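# Press the red block flush onto the blue block

## Task

Seat the red block down onto the blue block so it rests flush against it rather than perched on the studs, with both blocks left on the table. The two must be closely aligned because the fit is tight, and seating needs a firm press. The result has to hold by itself once the robot lets go, not because an arm is still pressing.

## Robot and tools

ROBOT. Two arms, left_arm and right_arm, face each other across the table. left_arm's base is on the +y side. The names are labels only and do not match left or right in any picture. Each gripper's fingers point along its own +x axis and close along its y axis. The reported hand point sits between the pads, about 3 to 4 cm behind the fingertips.

FRAME. Positions in results use one world frame: origin at the table centre, +z up, table surface at z = +0.020 m. Metres for position, wxyz quaternion for orientation, m/s and rad/s for velocities. Reported hand positions can be a little off, more at long reach.

JOINT ORDER. In every row and every per-joint list: waist, elbow, wrist pitch, wrist yaw, shoulder, wrist roll. Trust this order over any other. Ranges in rad: waist -3.054 to 3.054, shoulder 0.000 to 3.142, elbow 0.000 to 2.356, wrist pitch -1.571 to 1.571, wrist yaw -1.571 to 1.571, wrist roll -3.142 to 3.142. True ends may differ by up to 0.010 rad.

THE ROW. Both movement tools take one flat list of 14 numbers covering both arms, each in [-1, 1]: left_arm's six joint values then its opening, then right_arm's six then its opening. Fill in both arms even if only one moves. Joint values are scaled offsets, not poses: 1.0 equals 0.9615 rad for waist, shoulder and elbow, 1.713 rad for wrist pitch, 1.767 rad for wrist yaw, 1.728 rad for wrist roll. The opening is absolute: +1 fully open, empty fingers touch near -0.80, values down to -1 close no further. Closing from fully open takes at least about 0.5 s.

execute_actions(actions). actions is a list of actions; each action is a list of up to 15 rows, each row run for one control step of 1/30 s. An action always lasts 15 steps (0.5 s); a short table repeats its final row. Joint values in every row are offsets from the angles the arm had when that action began, not from the previous row. For the first action in a call, the base is the last reported joint angles. An empty list just returns state and images. If any action would push a joint more than 0.010 rad beyond its range, that action is rejected for both arms; a malformed action, or a first action failing that check, rejects the whole call.

move(target, speed, blocking). target is one 14-number row as above; its joint offsets count from the Joint positions in the most recent result that printed them, whatever the arm is doing now. The openings are sent at the start. All joints follow paths that finish together, so the hand travels on a curve. speed, in rad/s from 0.01 to 2 (default 0.5), caps the joint with the largest travel. Paths last between 0.5 and 10 s; they do not avoid obstacles or the other arm. Faster contact hits harder, and aiming further past a contact presses harder. With blocking=false the result comes after 0.5 s while motion continues; then use wait or stop before sending new rows or moves. To keep pressing as hard as before, send the offset from Joint positions to Joint targets.

wait(seconds), 0 to 10: the arms hold their last command; returns early if a running move ends. stop(): brakes a running move (needs some room); fingers keep moving.

zoom_image(camera, region): region is [x0, y0, x1, y1] in pixels of that camera's latest image, origin top-left, at most 504 by 504. Cameras: cam_head_left, cam_head_right, cam_high, cam_low, cam_left_wrist, cam_right_wrist, all 504x504. Calibration (intrinsics, distortion, world-to-camera transforms) is provided and may be slightly off; wrist camera poses follow their arm's joint readings.

finished_scene(scene): ends the current scene by its number, after the robot holds the last command. It cannot be undone and reports success. Only call it once the blocks stay seated with the robot not holding them.

MOTION LIMITS. Each step, joint targets stay within a fixed lead of the measured angle (0.211 rad for waist, shoulder, elbow; 0.213 wrist pitch; 0.267 wrist yaw; 0.228 wrist roll), and targets that would move the hand more than 70 mm are scaled back. Big moves therefore need several actions, and an unfinished one may need to be resent. Friction can leave joints short, especially at long reach; check positions after each move.

RESULTS. State line per arm with hand pose and velocities. Joint positions and velocities per arm in the order above plus pad gap in metres (0.088 open). Joint targets shows what is being driven now. grip_measured is the opening on the command scale; readings may be off by about 1 mm and read up to 0.061 narrower when squeezing. To hold a part, command about 0.07 below grip_measured. Torques and external torque estimates (with friction, noise and held weight) follow; step readings list joint angles, with HELD marking held-back steps. A move line reports the ending (done, off_target, moving, held, fault), limits=held or none, and each arm's joint farthest from target. Also watch for "joint sent to its limit", "joint command not followed", MOTOR HOT and OVER-TEMPERATURE FAULT.

AVOID. Contact torque reaching a load limit (N m: waist 16.6, shoulder 20.6, elbow 20.5, wrist pitch 5.42, wrist yaw 5.4, wrist roll 5.07, held weight included) stops that arm for 10 s. Do not let the arms collide or push each other. Do not drop blocks, slam, hit hard, or push excessively; never let anything leave the table. Long holding under load heats motors. Held parts may be briefly tugged and loose objects nudged, so recheck before pressing.

Each tool is called after "Emit:" as a command line: name --argument value for each argument, lists and objects as JSON in quotes; but a table of rows of numbers goes row by row, as --pt "numbers of a row", without its own name.

## Session

Emit:
execute_actions --actions '[]'

Scene clock: 0.00 s.
left_arm: end_effector_position=(+0.2686, +0.5029, +0.1249) grip_measured=+0.994 end_effector_quat_wxyz=(+0.434, +0.565, +0.411, -0.568) end_effector_velocity=(+0.001, +0.000, +0.000) end_effector_angular_velocity=(+0.008, -0.006, +0.005) | right_arm: end_effector_position=(+0.1776, -0.2694, +0.3264) grip_measured=+1.000 end_effector_quat_wxyz=(+0.422, +0.682, +0.408, -0.438) end_effector_velocity=(-0.000, -0.003, -0.001) end_effector_angular_velocity=(-0.012, -0.001, +0.002)
Joint names: [waist, elbow, wrist pitch, wrist yaw, shoulder, wrist roll]
Joint positions: left_arm=[ 1.111  1.258 -1.018  0.03   1.798  1.949  0.088] | right_arm=[-1.151  1.459 -1.371  0.054  1.316  2.597  0.088]
Joint velocities: left_arm=[-0.002 -0.002  0.007 -0.007 -0.002 -0.007 -0.   ] | right_arm=[-0.002 -0.002 -0.007  0.007 -0.002 -0.007  0.   ]
Joint torques (N m, as the arm reports them, + toward a larger angle): no reading
External joint torques (N m, as the arm's controller estimates them; a push from outside toward a larger angle lowers the number): no reading
Motor temperatures (°C, as the motors report them): left_arm=[21 22 24 23 21 23] | right_arm=[22 23 21 23 23 23]
Heat: left arm: hottest wrist pitch 24 °C (+0.0 °C/min); right arm: hottest shoulder 23 °C (+0.0 °C/min).
Joint targets: left_arm=[1.111 1.258 -1.018 0.030 1.798 1.949] | right_arm=[-1.151 1.459 -1.371 0.054 1.316 2.597]

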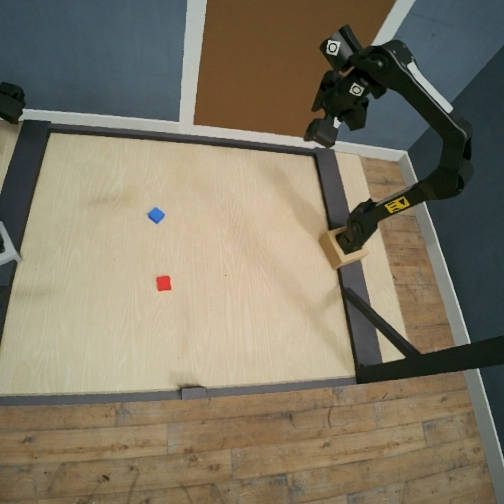

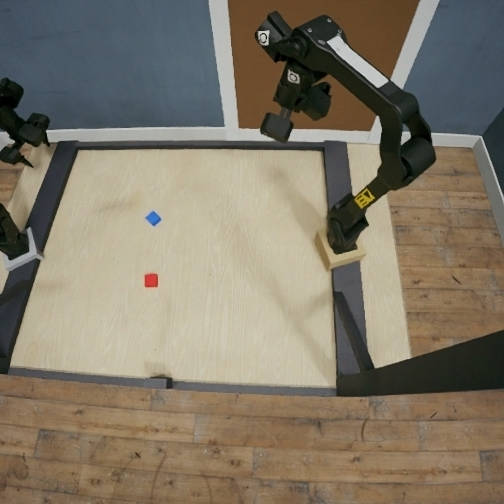

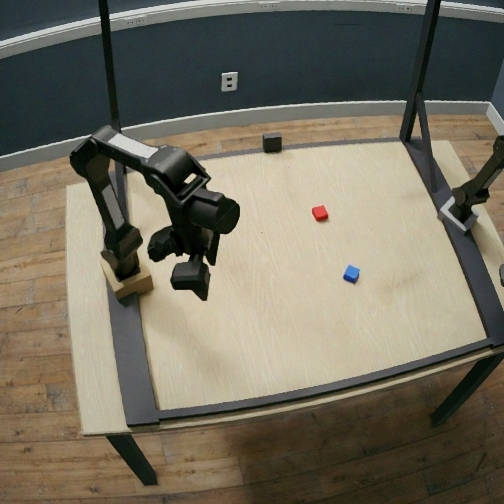

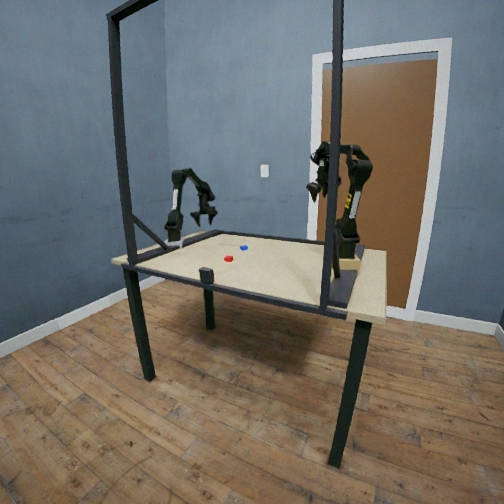

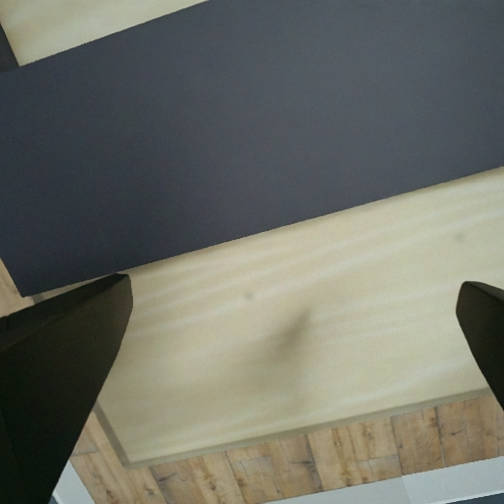

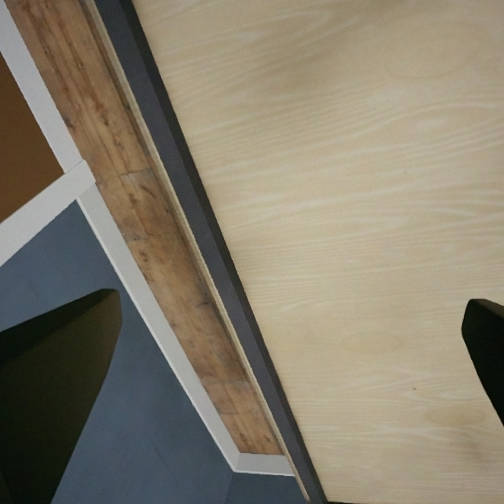

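Emit:
move --target '[-1,0.4,-0.13,-0.017,0,-0.337,1,0,0,0,0,0,0,1]' --speed 1.2

Emit:
move --target '[-0.94,0.255,0,0,0.437,0,1,0,0,0,0,0,0,1]' --speed 1.2

Scene clock: 22.33 s.
left_arm: end_effector_position=(+0.1829, +0.1979, +0.2204) grip_measured=+0.994 end_effector_quat_wxyz=(+0.365, +0.647, +0.251, -0.621) end_effector_velocity=(-0.005, +0.003, -0.001) end_effector_angular_velocity=(+0.011, +0.021, +0.004) | right_arm: end_effector_position=(+0.1776, -0.2694, +0.3264) grip_measured=+1.000 end_effector_quat_wxyz=(+0.422, +0.682, +0.408, -0.438) end_effector_velocity=(-0.002, -0.002, +0.000) end_effector_angular_velocity=(+0.006, +0.008, -0.007)
Joint names: [waist, elbow, wrist pitch, wrist yaw, shoulder, wrist roll]
Joint positions: left_arm=[ 0.153  1.63  -1.238  0.005  1.798  1.37   0.088] | right_arm=[-1.151  1.459 -1.371  0.054  1.316  2.597  0.088]
Joint velocities: left_arm=[-0.002 -0.002 -0.022  0.007 -0.002 -0.007 -0.   ] | right_arm=[-0.002 -0.002 -0.007 -0.007 -0.007  0.007  0.   ]
Joint torques (N m, as the arm reports them, + toward a larger angle): left_arm=[-0.47  8.73  0.38 -0.16 -8.31 -0.12] | right_arm=[ 0.    5.62  0.73  0.06 -3.94 -0.01]
External joint torques (N m, as the arm's controller estimates them; a push from outside toward a larger angle lowers the number): left_arm=[-0.5   2.79 -0.19 -0.22 -0.66 -0.11] | right_arm=[ 0.01  0.12 -0.03 -0.01 -0.24  0.01]
Motor temperatures (°C, as the motors report them): left_arm=[21 24 24 23 24 23] | right_arm=[22 25 22 23 24 23]
Heat: left arm: hottest shoulder 24 °C (+0.0 °C/min); right arm: hottest elbow 25 °C (+5.4 °C/min).
Joint targets: left_arm=[0.149 1.643 -1.240 -0.000 1.798 1.367] | right_arm=[-1.151 1.459 -1.371 0.054 1.316 2.597]
move: off_target (left_arm); limits=none; left_arm: farthest joint: the elbow, 0.013 radians from its target (0.384 radians at the start); right_arm: farthest joint: the waist, 0.000 radians from its target (0.000 radians at the start)
camera_calibration (this result's frames):
cam_left_wrist: T_world_to_cam=[[-0.769761, 0.603739, -0.207287, 0.0740183], [0.519651, 0.781274, 0.345794, -0.304316], [0.370717, 0.158462, -0.915128, 0.178075], [0, 0, 0, 1]] pos_world=[0.149099, 0.164848, 0.283535]

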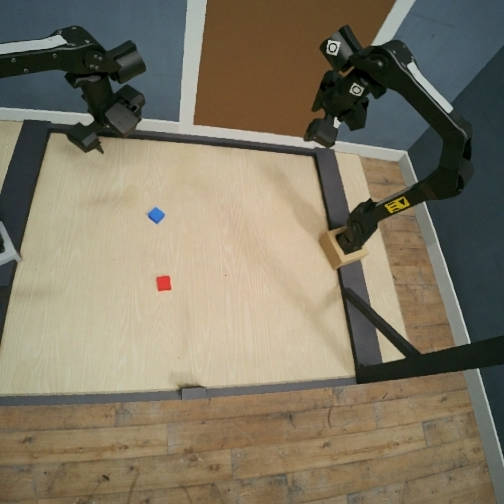

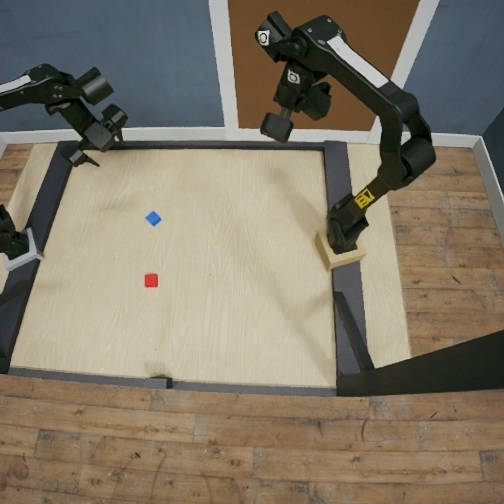

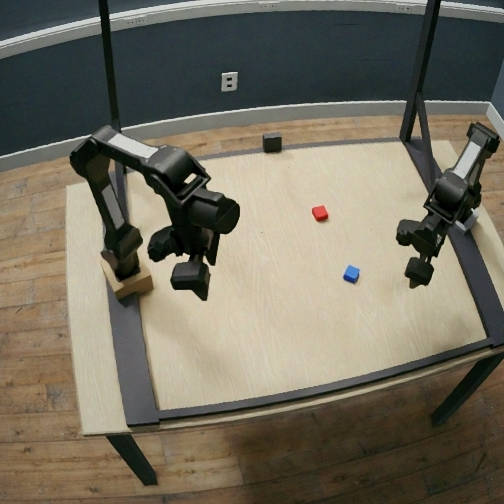

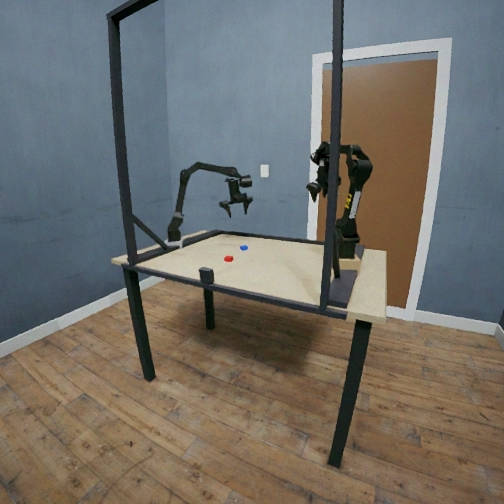

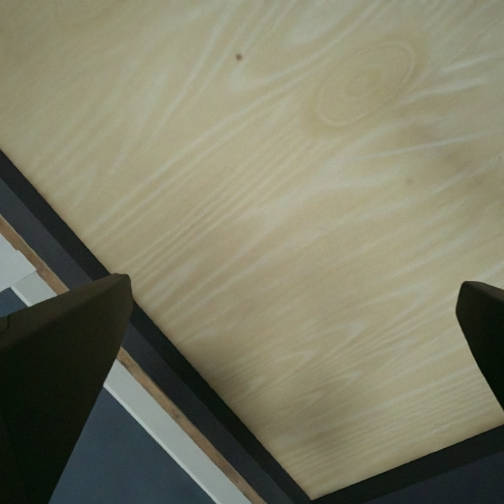

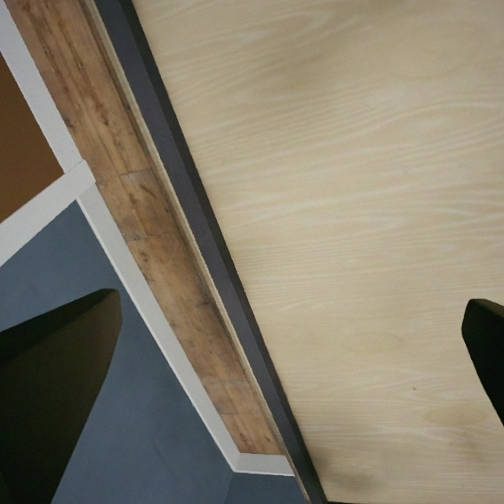

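Scene clock: 23.80 s.
left_arm: end_effector_position=(-0.1391, +0.0613, +0.1304) grip_measured=+0.994 end_effector_quat_wxyz=(-0.002, +0.706, +0.002, -0.708) end_effector_velocity=(+0.001, +0.005, -0.002) end_effector_angular_velocity=(+0.025, -0.013, +0.005) | right_arm: end_effector_position=(+0.1776, -0.2694, +0.3264) grip_measured=+1.000 end_effector_quat_wxyz=(+0.422, +0.682, +0.408, -0.438) end_effector_velocity=(-0.003, +0.001, -0.001) end_effector_angular_velocity=(+0.012, +0.021, -0.002)
Joint names: [waist, elbow, wrist pitch, wrist yaw, shoulder, wrist roll]
Joint positions: left_arm=[-0.75   1.863 -1.238  0.005  2.202  1.37   0.088] | right_arm=[-1.151  1.459 -1.371  0.054  1.316  2.597  0.088]
Joint velocities: left_arm=[-0.002 -0.002 -0.022 -0.007  0.002 -0.007  0.   ] | right_arm=[-0.002 -0.002 -0.007 -0.022 -0.002  0.007  0.   ]
Joint torques (N m, as the arm reports them, + toward a larger angle): left_arm=[-0.19  8.34  0.32  0.02 -8.97  0.  ] | right_arm=[ 0.01  5.62  0.73  0.06 -3.93  0.  ]
External joint torques (N m, as the arm's controller estimates them; a push from outside toward a larger angle lowers the number): left_arm=[-0.19  2.64  0.04 -0.04  1.26  0.  ] | right_arm=[ 0.01  0.12 -0.05 -0.01 -0.31  0.01]
Motor temperatures (°C, as the motors report them): left_arm=[21 24 24 23 24 23] | right_arm=[22 25 22 23 24 23]
Heat: left arm: hottest shoulder 24 °C (+0.0 °C/min); right arm: hottest elbow 25 °C (+5.0 °C/min).
Joint targets: left_arm=[-0.750 1.875 -1.238 0.005 2.218 1.370] | right_arm=[-1.151 1.459 -1.371 0.054 1.316 2.597]
move: off_target (left_arm); limits=none; left_arm: farthest joint: the shoulder, 0.016 radians from its target (0.420 radians at the start); right_arm: farthest joint: the waist, 0.000 radians from its target (0.000 radians at the start)
camera_calibration (this result's frames):
cam_left_wrist: T_world_to_cam=[[0.00191761, 0.99913, -0.0416519, -0.0484923], [0.922878, 0.0142716, 0.384829, 0.0988895], [0.385088, -0.0391776, -0.922048, 0.251798], [0, 0, 0, 1]] pos_world=[-0.188135, 0.0569037, 0.192095]

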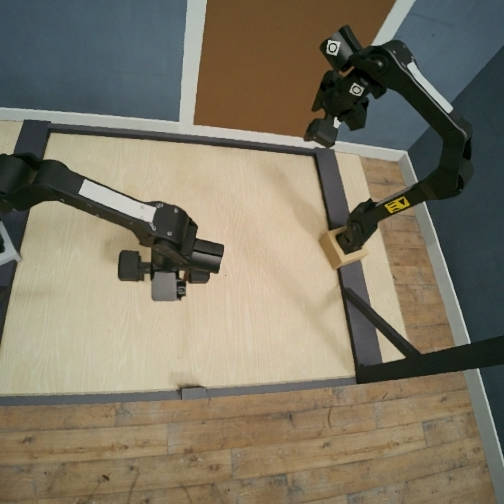

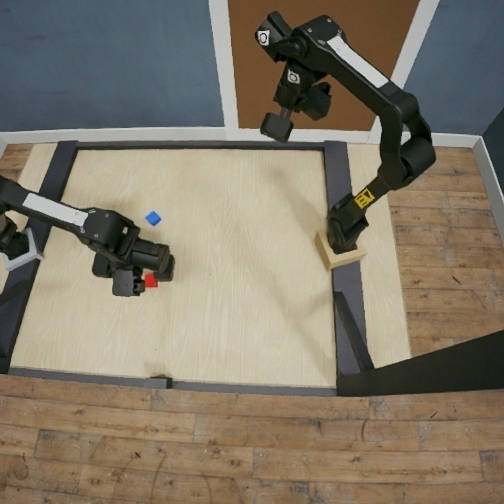

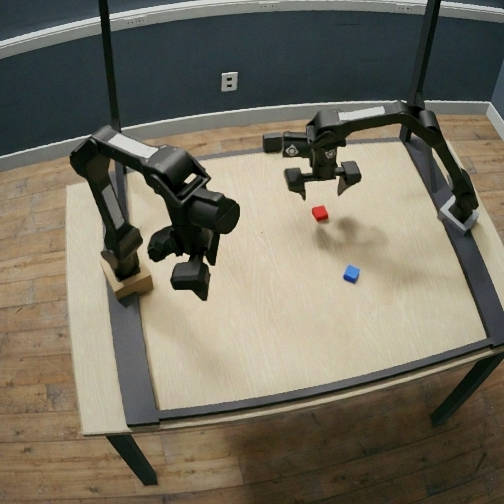

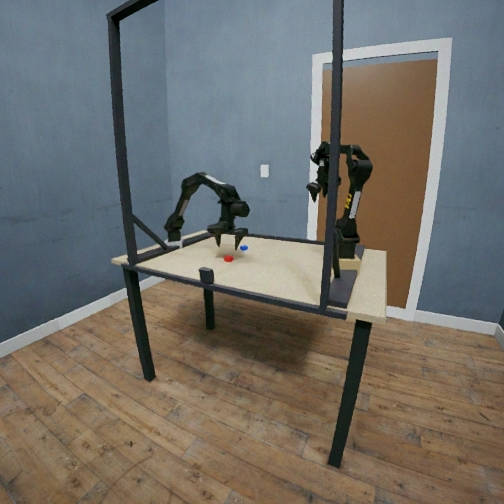

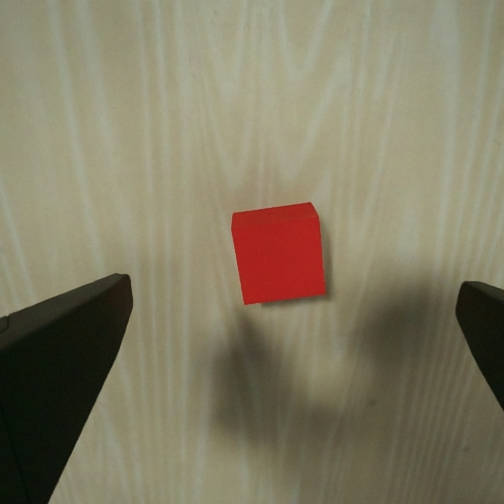

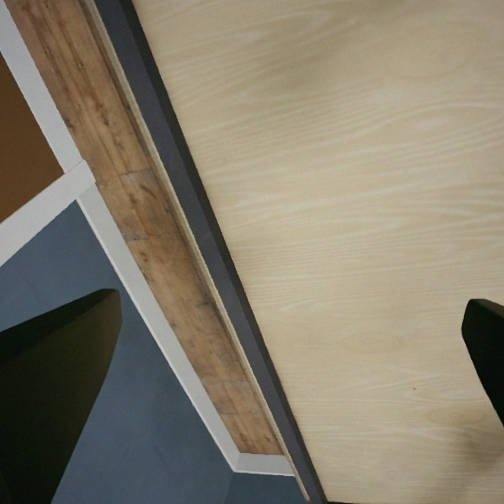

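Emit:
move --target '[0.041,-0.225,0.145,0,0.05,-0.047,1,0,0,0,0,0,0,1]' --speed 0.3

Scene clock: 29.97 s.
left_arm: end_effector_position=(-0.1240, +0.0610, +0.0687) grip_measured=+0.994 end_effector_quat_wxyz=(+0.043, +0.704, +0.037, -0.708) end_effector_velocity=(+0.000, +0.002, +0.000) end_effector_angular_velocity=(+0.006, -0.008, +0.005) | right_arm: end_effector_position=(+0.1776, -0.2694, +0.3264) grip_measured=+1.000 end_effector_quat_wxyz=(+0.422, +0.682, +0.408, -0.438) end_effector_velocity=(-0.002, -0.001, -0.001) end_effector_angular_velocity=(-0.002, +0.009, +0.007)
Joint names: [waist, elbow, wrist pitch, wrist yaw, shoulder, wrist roll]
Joint positions: left_arm=[-0.715  1.664 -0.992  0.005  2.233  1.293  0.088] | right_arm=[-1.151  1.459 -1.371  0.054  1.316  2.597  0.088]
Joint velocities: left_arm=[-0.002 -0.002 -0.007 -0.007 -0.002 -0.007 -0.   ] | right_arm=[-0.002 -0.002 -0.007 -0.007 -0.002 -0.007  0.   ]
Joint torques (N m, as the arm reports them, + toward a larger angle): left_arm=[ 0.31  4.25  0.48  0.03 -8.55 -0.1 ] | right_arm=[ 0.02  5.61  0.73  0.06 -3.93 -0.01]
External joint torques (N m, as the arm's controller estimates them; a push from outside toward a larger angle lowers the number): left_arm=[ 0.31 -1.21  0.17 -0.03  1.58 -0.09] | right_arm=[ 0.02  0.09 -0.04 -0.01 -0.24  0.01]
Motor temperatures (°C, as the motors report them): left_arm=[21 24 24 23 25 23] | right_arm=[22 26 22 23 24 23]
Heat: left arm: hottest shoulder 25 °C (+2.0 °C/min); right arm: hottest elbow 26 °C (+6.0 °C/min).
Joint targets: left_arm=[-0.711 1.647 -0.989 0.005 2.250 1.289] | right_arm=[-1.151 1.459 -1.371 0.054 1.316 2.597]
move: off_target (left_arm); limits=none; left_arm: farthest joint: the shoulder, 0.017 radians from its target (0.048 radians at the start); right_arm: farthest joint: the waist, 0.000 radians from its target (0.000 radians at the start)
camera_calibration (this result's frames):
cam_left_wrist: T_world_to_cam=[[-0.110391, 0.992328, -0.0556747, -0.0633682], [0.916191, 0.123314, 0.381296, 0.101481], [0.385236, -0.00891687, -0.922775, 0.187279], [0, 0, 0, 1]] pos_world=[-0.172118, 0.0520378, 0.130594]

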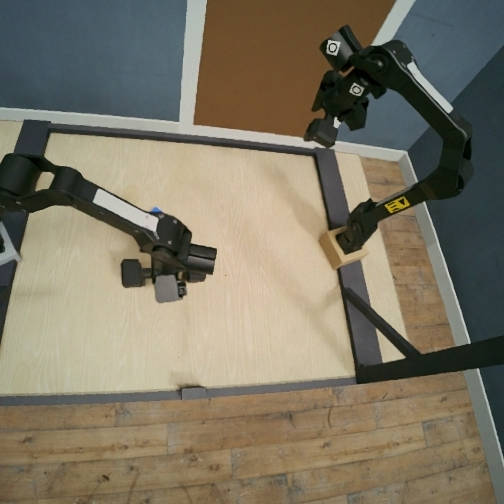

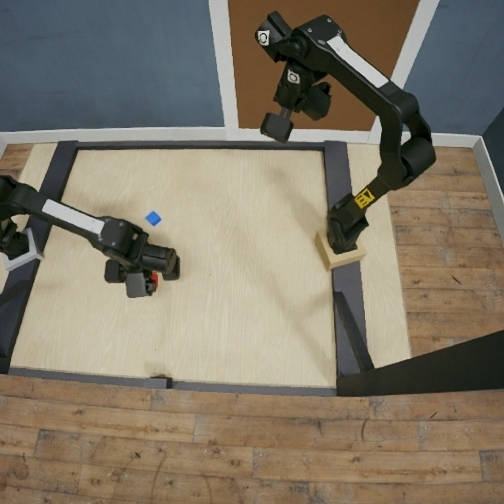

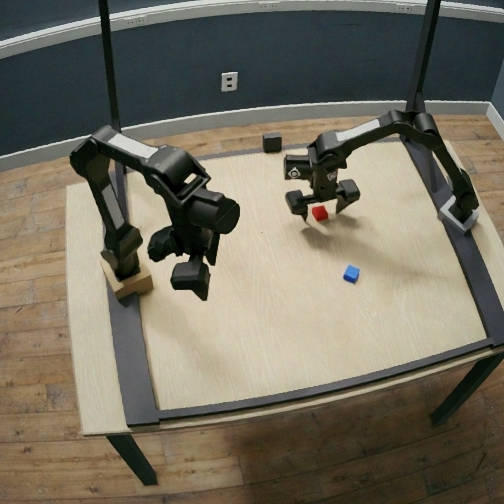

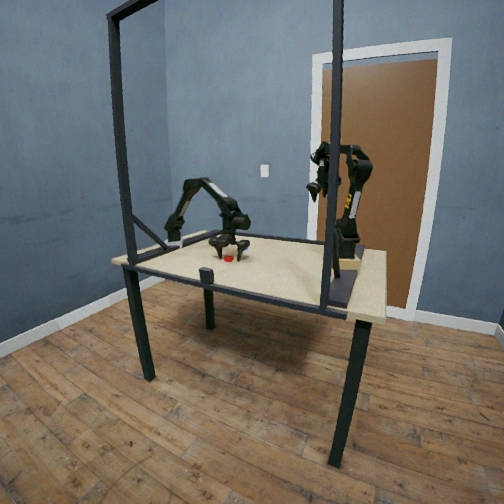

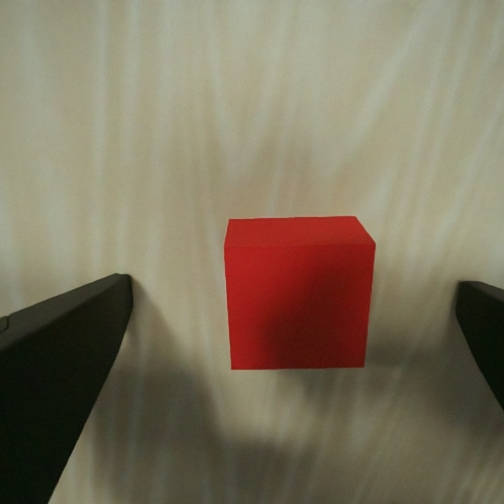

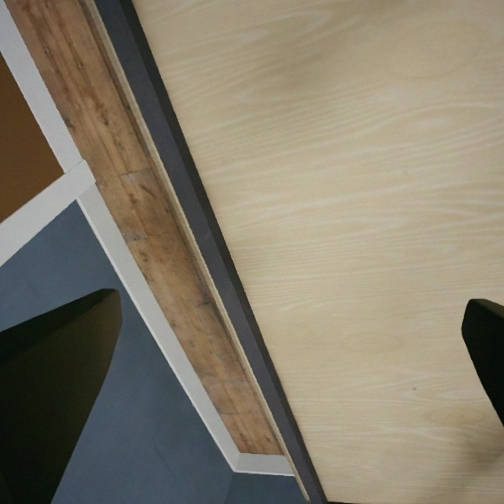

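Emit:
move --target '[0,-0.035,0.016,0,0.026,0,0.3,0,0,0,0,0,0,1]' --speed 0.1

Emit:
move --target '[0,0,0,0,0,0,-0.24,0,0,0,0,0,0,1]'

Scene clock: 34.63 s.
left_arm: end_effector_position=(-0.1242, +0.0587, +0.0662) grip_measured=+0.303 end_effector_quat_wxyz=(+0.048, +0.702, +0.032, -0.709) end_effector_velocity=(-0.002, +0.000, +0.001) end_effector_angular_velocity=(-0.006, +0.008, -0.010) | right_arm: end_effector_position=(+0.1776, -0.2694, +0.3264) grip_measured=+1.000 end_effector_quat_wxyz=(+0.422, +0.682, +0.408, -0.438) end_effector_velocity=(-0.002, -0.001, -0.003) end_effector_angular_velocity=(-0.009, +0.016, +0.007)
Joint names: [waist, elbow, wrist pitch, wrist yaw, shoulder, wrist roll]
Joint positions: left_arm=[-0.715  1.653 -0.966  0.005  2.233  1.293  0.054] | right_arm=[-1.151  1.459 -1.371  0.054  1.316  2.597  0.088]
Joint velocities: left_arm=[-0.002 -0.007  0.007  0.007 -0.007  0.007 -0.001] | right_arm=[-0.002 -0.007 -0.007 -0.007  0.002 -0.007  0.   ]
Joint torques (N m, as the arm reports them, + toward a larger angle): left_arm=[-0.06  3.64  0.48  0.06 -7.87  0.01] | right_arm=[ 0.    5.61  0.73  0.06 -3.93  0.  ]
External joint torques (N m, as the arm's controller estimates them; a push from outside toward a larger angle lowers the number): left_arm=[-0.03 -1.93  0.12 -0.01  2.46  0.01] | right_arm=[ 0.    0.17 -0.03 -0.01 -0.31  0.01]
Motor temperatures (°C, as the motors report them): left_arm=[21 24 24 23 25 23] | right_arm=[22 26 22 23 24 23]
Heat: left arm: hottest shoulder 25 °C (+1.7 °C/min); right arm: hottest elbow 26 °C (+5.2 °C/min).
Joint targets: left_arm=[-0.715 1.630 -0.965 0.005 2.258 1.293] | right_arm=[-1.151 1.459 -1.371 0.054 1.316 2.597]
move: off_target (left_arm); limits=none; left_arm: farthest joint: the shoulder, 0.025 radians from its target (0.025 radians at the start); right_arm: farthest joint: the waist, 0.000 radians from its target (0.000 radians at the start)
camera_calibration (this result's frames):
cam_left_wrist: T_world_to_cam=[[-0.111284, 0.991316, -0.0700618, -0.0602773], [0.916878, 0.129611, 0.377539, 0.102844], [0.383341, -0.0222239, -0.923339, 0.185608], [0, 0, 0, 1]] pos_world=[-0.172154, 0.0505492, 0.128328]

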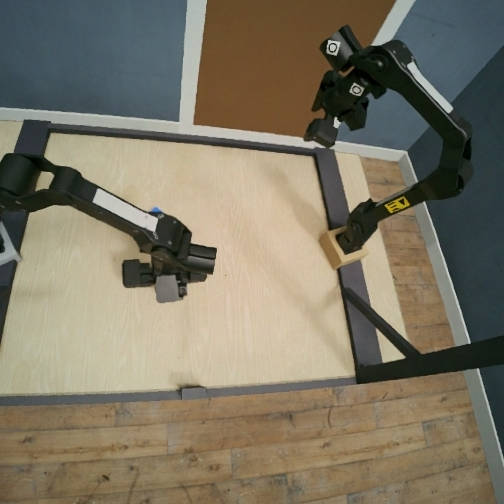

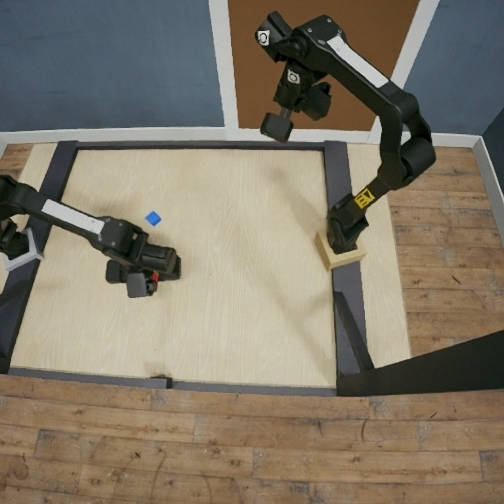

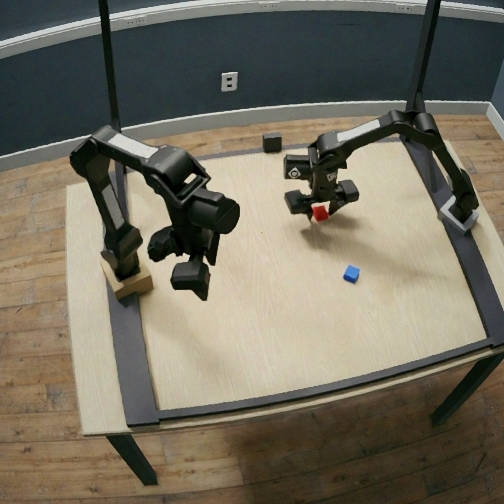

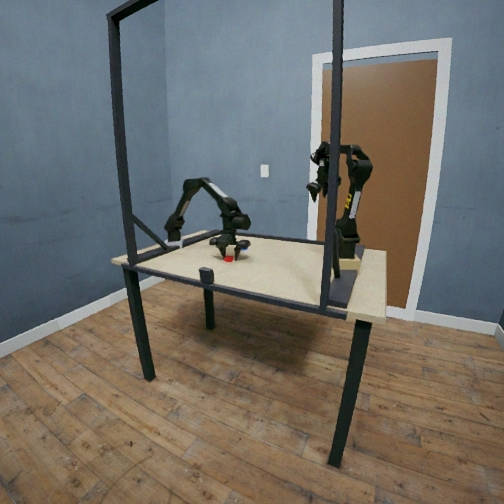

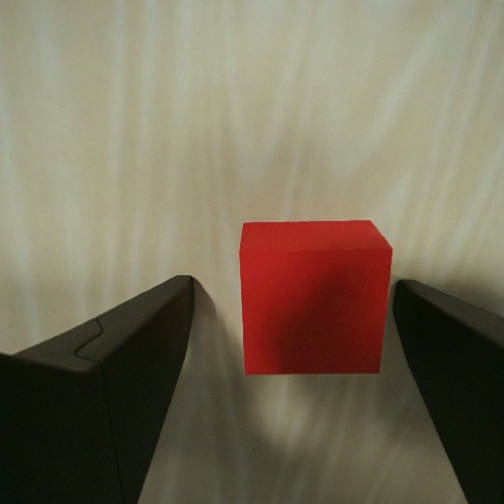

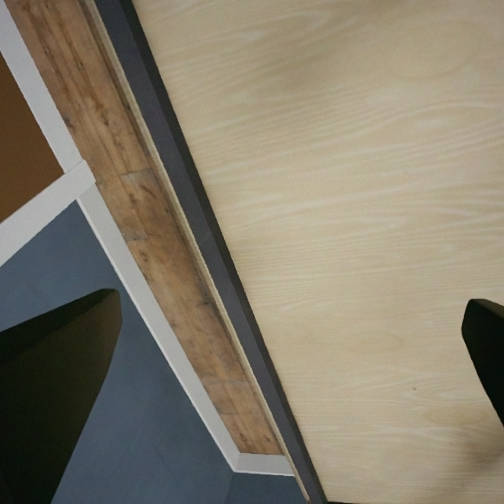

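Scene clock: 35.13 s.
left_arm: end_effector_position=(-0.1242, +0.0576, +0.0673) grip_measured=-0.186 end_effector_quat_wxyz=(+0.050, +0.702, +0.030, -0.709) end_effector_velocity=(+0.000, +0.002, +0.002) end_effector_angular_velocity=(+0.001, -0.007, +0.005) | right_arm: end_effector_position=(+0.1776, -0.2694, +0.3264) grip_measured=+1.000 end_effector_quat_wxyz=(+0.422, +0.682, +0.408, -0.438) end_effector_velocity=(-0.003, +0.001, -0.001) end_effector_angular_velocity=(+0.004, +0.015, +0.026)
Joint names: [waist, elbow, wrist pitch, wrist yaw, shoulder, wrist roll]
Joint positions: left_arm=[-0.715  1.653 -0.963  0.003  2.231  1.293  0.03 ] | right_arm=[-1.151  1.459 -1.371  0.054  1.316  2.597  0.088]
Joint velocities: left_arm=[-0.002 -0.002 -0.007 -0.007 -0.007 -0.007 -0.   ] | right_arm=[-0.002 -0.002 -0.007 -0.022 -0.002 -0.022  0.   ]
Joint torques (N m, as the arm reports them, + toward a larger angle): left_arm=[ -0.08   6.43   0.1    0.11 -10.5    0.07] | right_arm=[ 0.01  5.63  0.73  0.06 -3.94  0.  ]
External joint torques (N m, as the arm's controller estimates them; a push from outside toward a larger angle lowers the number): left_arm=[-0.09  0.84 -0.28  0.05 -0.21  0.07] | right_arm=[ 0.    0.12 -0.04  0.   -0.24  0.01]
Motor temperatures (°C, as the motors report them): left_arm=[21 24 24 23 25 23] | right_arm=[22 26 22 23 24 23]
Heat: left arm: hottest shoulder 25 °C (+1.7 °C/min); right arm: hottest elbow 26 °C (+5.1 °C/min).
Joint targets: left_arm=[-0.715 1.653 -0.967 0.005 2.233 1.293] | right_arm=[-1.151 1.459 -1.371 0.054 1.316 2.597]
move: done; limits=none; left_arm: farthest joint: the wrist pitch, 0.003 radians from its target (0.000 radians at the start); right_arm: farthest joint: the waist, 0.000 radians from its target (0.000 radians at the start)
camera_calibration (this result's frames):
cam_left_wrist: T_world_to_cam=[[-0.111306, 0.990858, -0.0762295, -0.0586842], [0.916825, 0.131981, 0.376846, 0.102501], [0.383462, -0.0279439, -0.923134, 0.186879], [0, 0, 0, 1]] pos_world=[-0.172168, 0.0498416, 0.129413]

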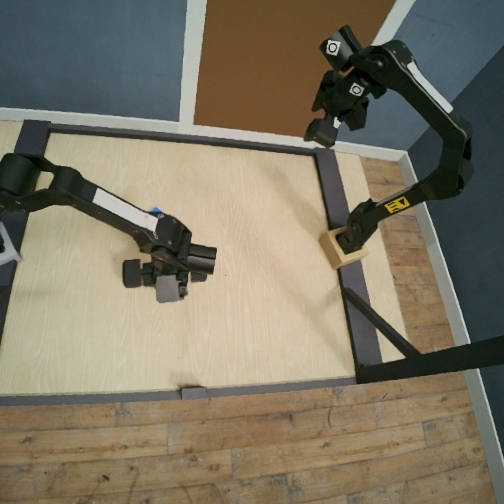

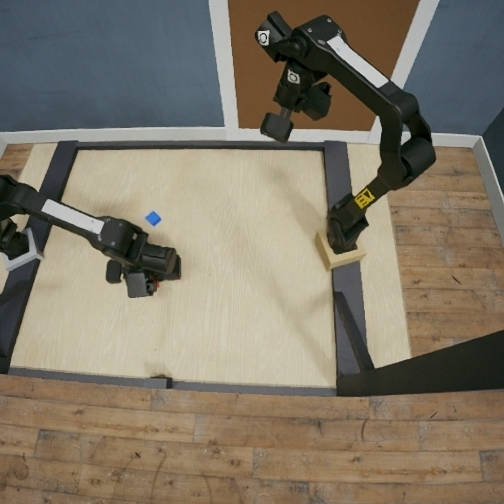

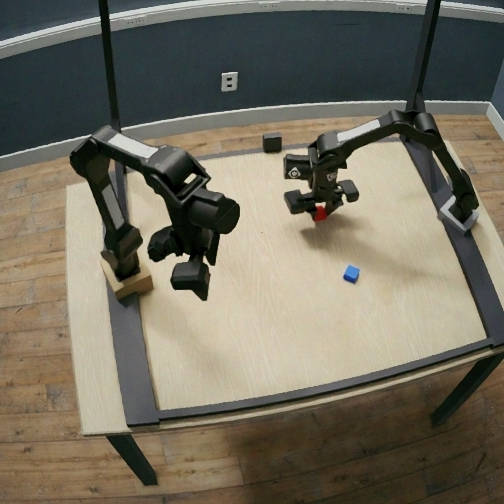

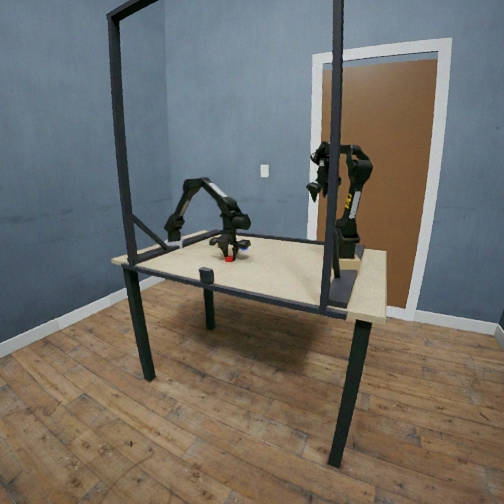

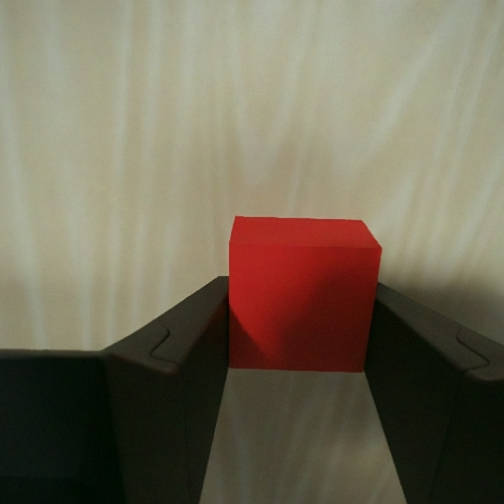

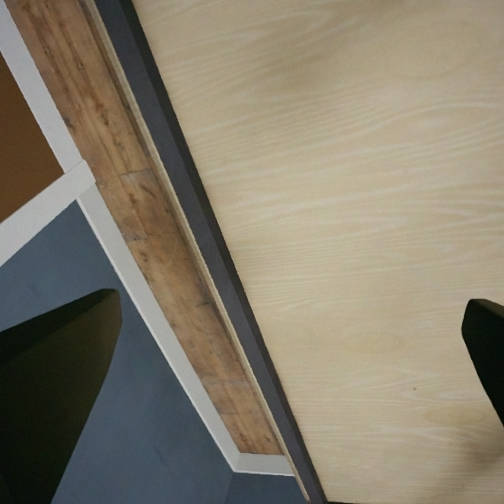

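Emit:
move --target '[0.03,0.105,-0.128,0,-0.145,0,-0.26,0,0,0,0,0,0,1]' --speed 0.4

Emit:
move --target '[0.46,0,0,0,0,-0.12,-0.26,0,0,0,0,0,0,1]' --speed 0.7

Scene clock: 42.23 s.
left_arm: end_effector_position=(-0.1115, +0.0710, +0.1398) grip_measured=-0.186 end_effector_quat_wxyz=(+0.060, +0.702, +0.038, -0.709) end_effector_velocity=(+0.001, +0.005, +0.000) end_effector_angular_velocity=(+0.021, -0.011, -0.010) | right_arm: end_effector_position=(+0.1776, -0.2694, +0.3264) grip_measured=+1.000 end_effector_quat_wxyz=(+0.422, +0.682, +0.408, -0.438) end_effector_velocity=(-0.003, -0.000, -0.001) end_effector_angular_velocity=(-0.006, +0.006, +0.026)
Joint names: [waist, elbow, wrist pitch, wrist yaw, shoulder, wrist roll]
Joint positions: left_arm=[-0.689  1.743 -1.179  0.003  2.102  1.293  0.03 ] | right_arm=[-1.151  1.459 -1.371  0.054  1.316  2.597  0.088]
Joint velocities: left_arm=[-0.002 -0.002 -0.022 -0.007 -0.002  0.007 -0.001] | right_arm=[ 0.002 -0.002 -0.007 -0.007 -0.002 -0.022  0.   ]
Joint torques (N m, as the arm reports them, + toward a larger angle): left_arm=[  0.27   8.26   0.2    0.05 -11.59   0.05] | right_arm=[ 0.01  5.61  0.73  0.06 -3.93  0.  ]
External joint torques (N m, as the arm's controller estimates them; a push from outside toward a larger angle lowers the number): left_arm=[ 0.25  2.47 -0.17 -0.01 -1.9   0.06] | right_arm=[-0.01  0.1  -0.04 -0.01 -0.26  0.01]
Motor temperatures (°C, as the motors report them): left_arm=[21 25 24 23 27 23] | right_arm=[22 26 22 23 24 23]
Heat: left arm: hottest shoulder 27 °C (+4.3 °C/min); right arm: hottest elbow 26 °C (+4.3 °C/min).
Joint targets: left_arm=[-0.686 1.754 -1.182 0.003 2.091 1.293] | right_arm=[-1.151 1.459 -1.371 0.054 1.316 2.597]
move: off_target (left_arm); limits=none; left_arm: farthest joint: the shoulder, 0.011 radians from its target (0.139 radians at the start); right_arm: farthest joint: the waist, 0.000 radians from its target (0.000 radians at the start)
camera_calibration (this result's frames):
cam_left_wrist: T_world_to_cam=[[-0.136236, 0.987596, -0.0780591, -0.0673546], [0.913311, 0.155732, 0.376311, 0.0597167], [0.3838, -0.0200253, -0.923199, 0.248831], [0, 0, 0, 1]] pos_world=[-0.159217, 0.0622023, 0.201991]

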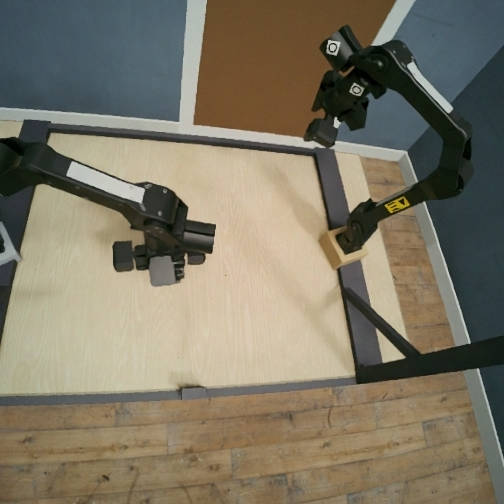

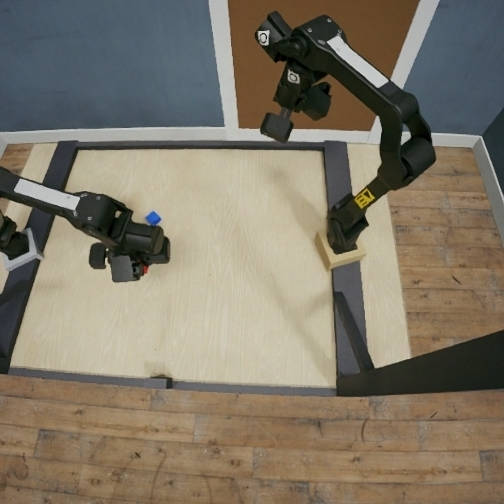

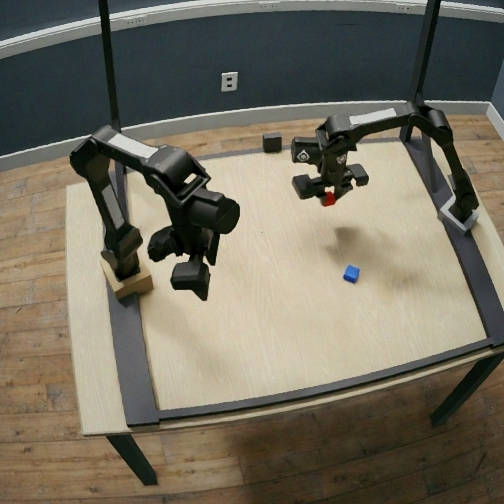

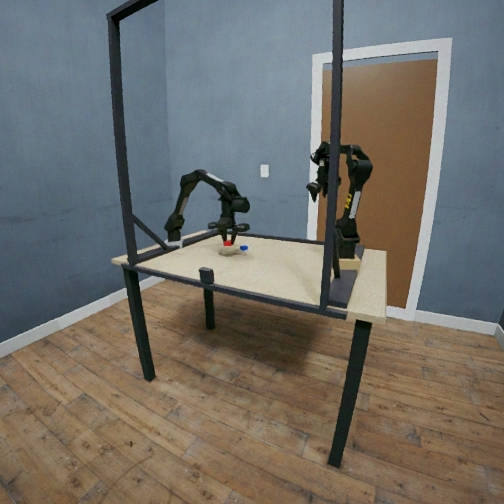

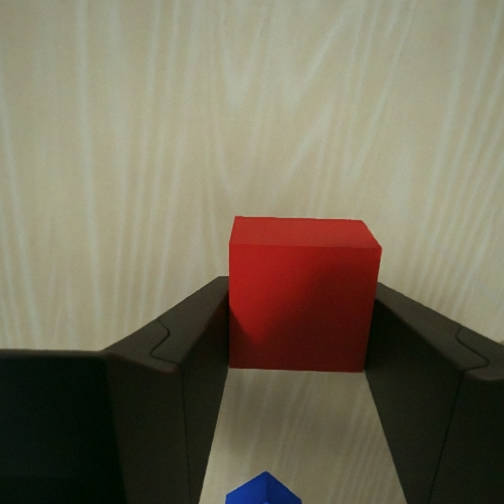

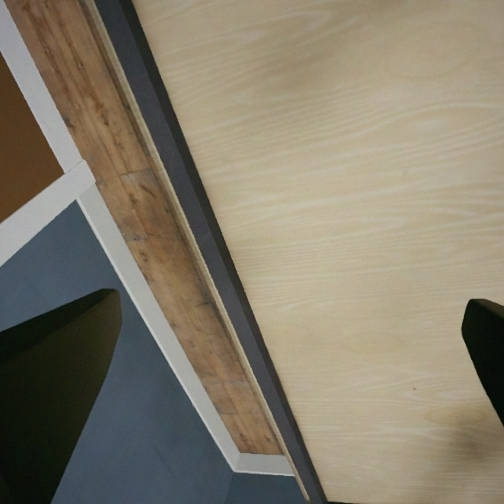

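Scene clock: 43.47 s.
left_arm: end_effector_position=(+0.0680, +0.0855, +0.1398) grip_measured=-0.186 end_effector_quat_wxyz=(+0.281, +0.651, +0.259, -0.656) end_effector_velocity=(+0.001, -0.003, -0.001) end_effector_angular_velocity=(-0.014, -0.011, +0.020) | right_arm: end_effector_position=(+0.1776, -0.2694, +0.3264) grip_measured=+1.000 end_effector_quat_wxyz=(+0.422, +0.682, +0.408, -0.438) end_effector_velocity=(-0.002, -0.001, -0.001) end_effector_angular_velocity=(-0.002, +0.009, +0.007)
Joint names: [waist, elbow, wrist pitch, wrist yaw, shoulder, wrist roll]
Joint positions: left_arm=[-0.248  1.743 -1.179  0.003  2.102  1.089  0.03 ] | right_arm=[-1.151  1.459 -1.371  0.054  1.316  2.597  0.088]
Joint velocities: left_arm=[-0.002 -0.007  0.022 -0.007 -0.002 -0.022  0.   ] | right_arm=[-0.002 -0.002 -0.007 -0.007 -0.002 -0.007  0.   ]
Joint torques (N m, as the arm reports them, + toward a larger angle): left_arm=[ -0.09   6.77   0.37  -0.01 -10.34  -0.12] | right_arm=[ 0.01  5.62  0.73  0.06 -3.94 -0.01]
External joint torques (N m, as the arm's controller estimates them; a push from outside toward a larger angle lowers the number): left_arm=[-0.1   1.02 -0.01 -0.06 -0.78 -0.12] | right_arm=[ 0.01  0.16 -0.02 -0.01 -0.28  0.01]
Motor temperatures (°C, as the motors report them): left_arm=[21 25 24 23 27 23] | right_arm=[22 26 22 23 24 23]
Heat: left arm: hottest shoulder 27 °C (+4.1 °C/min); right arm: hottest elbow 26 °C (+4.1 °C/min).
Joint targets: left_arm=[-0.247 1.743 -1.179 0.003 2.102 1.085] | right_arm=[-1.151 1.459 -1.371 0.054 1.316 2.597]
move: done; limits=none; left_arm: farthest joint: the wrist roll, 0.003 radians from its target (0.207 radians at the start); right_arm: farthest joint: the waist, 0.000 radians from its target (0.000 radians at the start)
camera_calibration (this result's frames):
cam_left_wrist: T_world_to_cam=[[-0.703068, 0.707158, -0.0749863, 0.00492039], [0.638581, 0.674227, 0.370988, -0.131325], [0.312905, 0.212945, -0.925605, 0.165489], [0, 0, 0, 1]] pos_world=[0.035539, 0.0498236, 0.202266]

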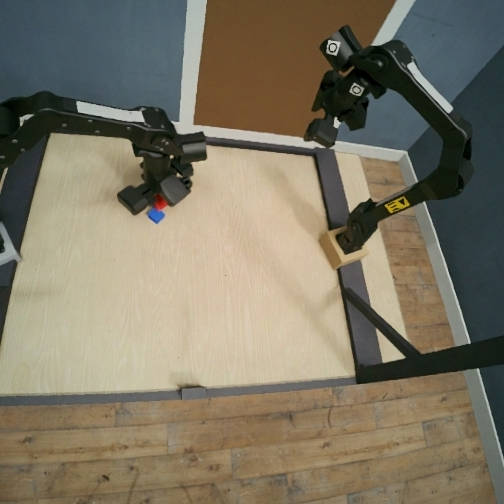

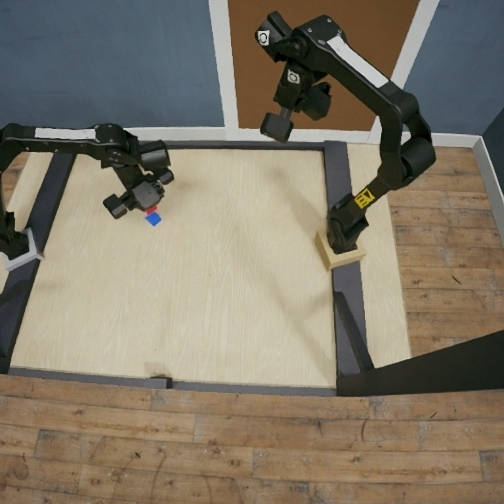

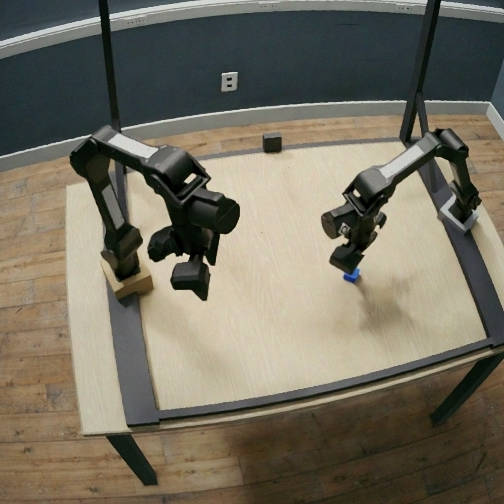

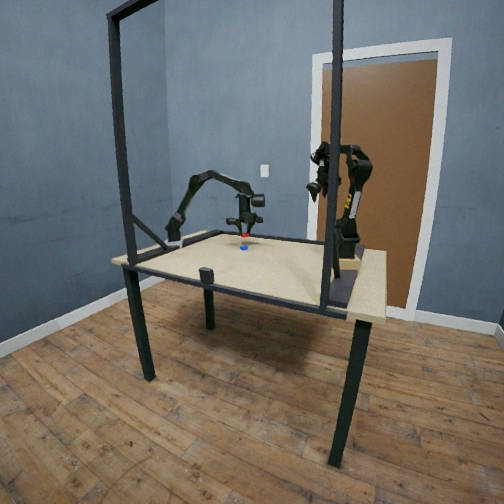

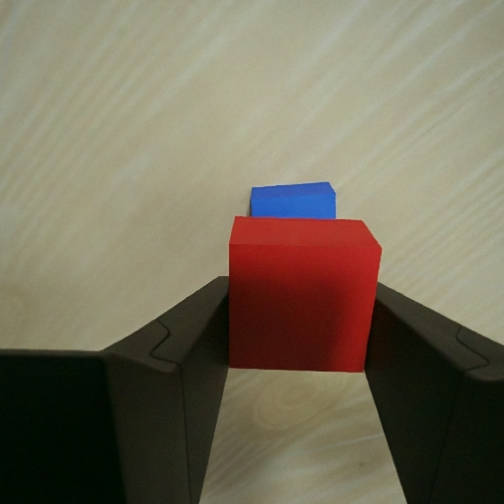

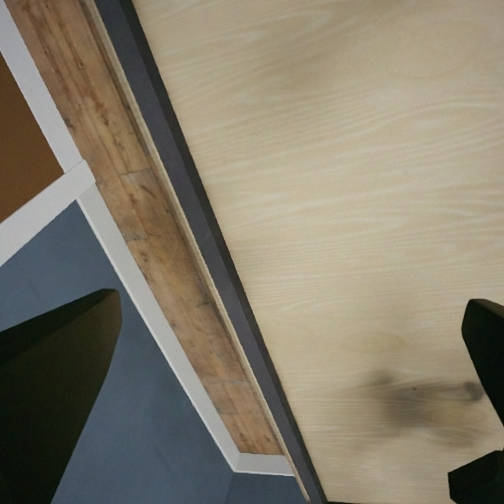

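Emit:
zoom_image --camera "cam_left_wrist" --region '[210,160,400,280]'

Region (210, 160, 400, 280) of cam_left_wrist's 504x504 image, scaled by 2.653, with more detail than that image has; it fills the top 318 rows of this view, and the rest is white.

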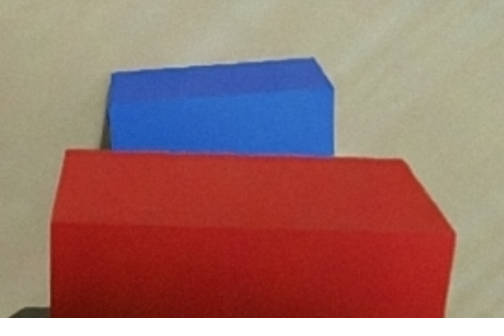

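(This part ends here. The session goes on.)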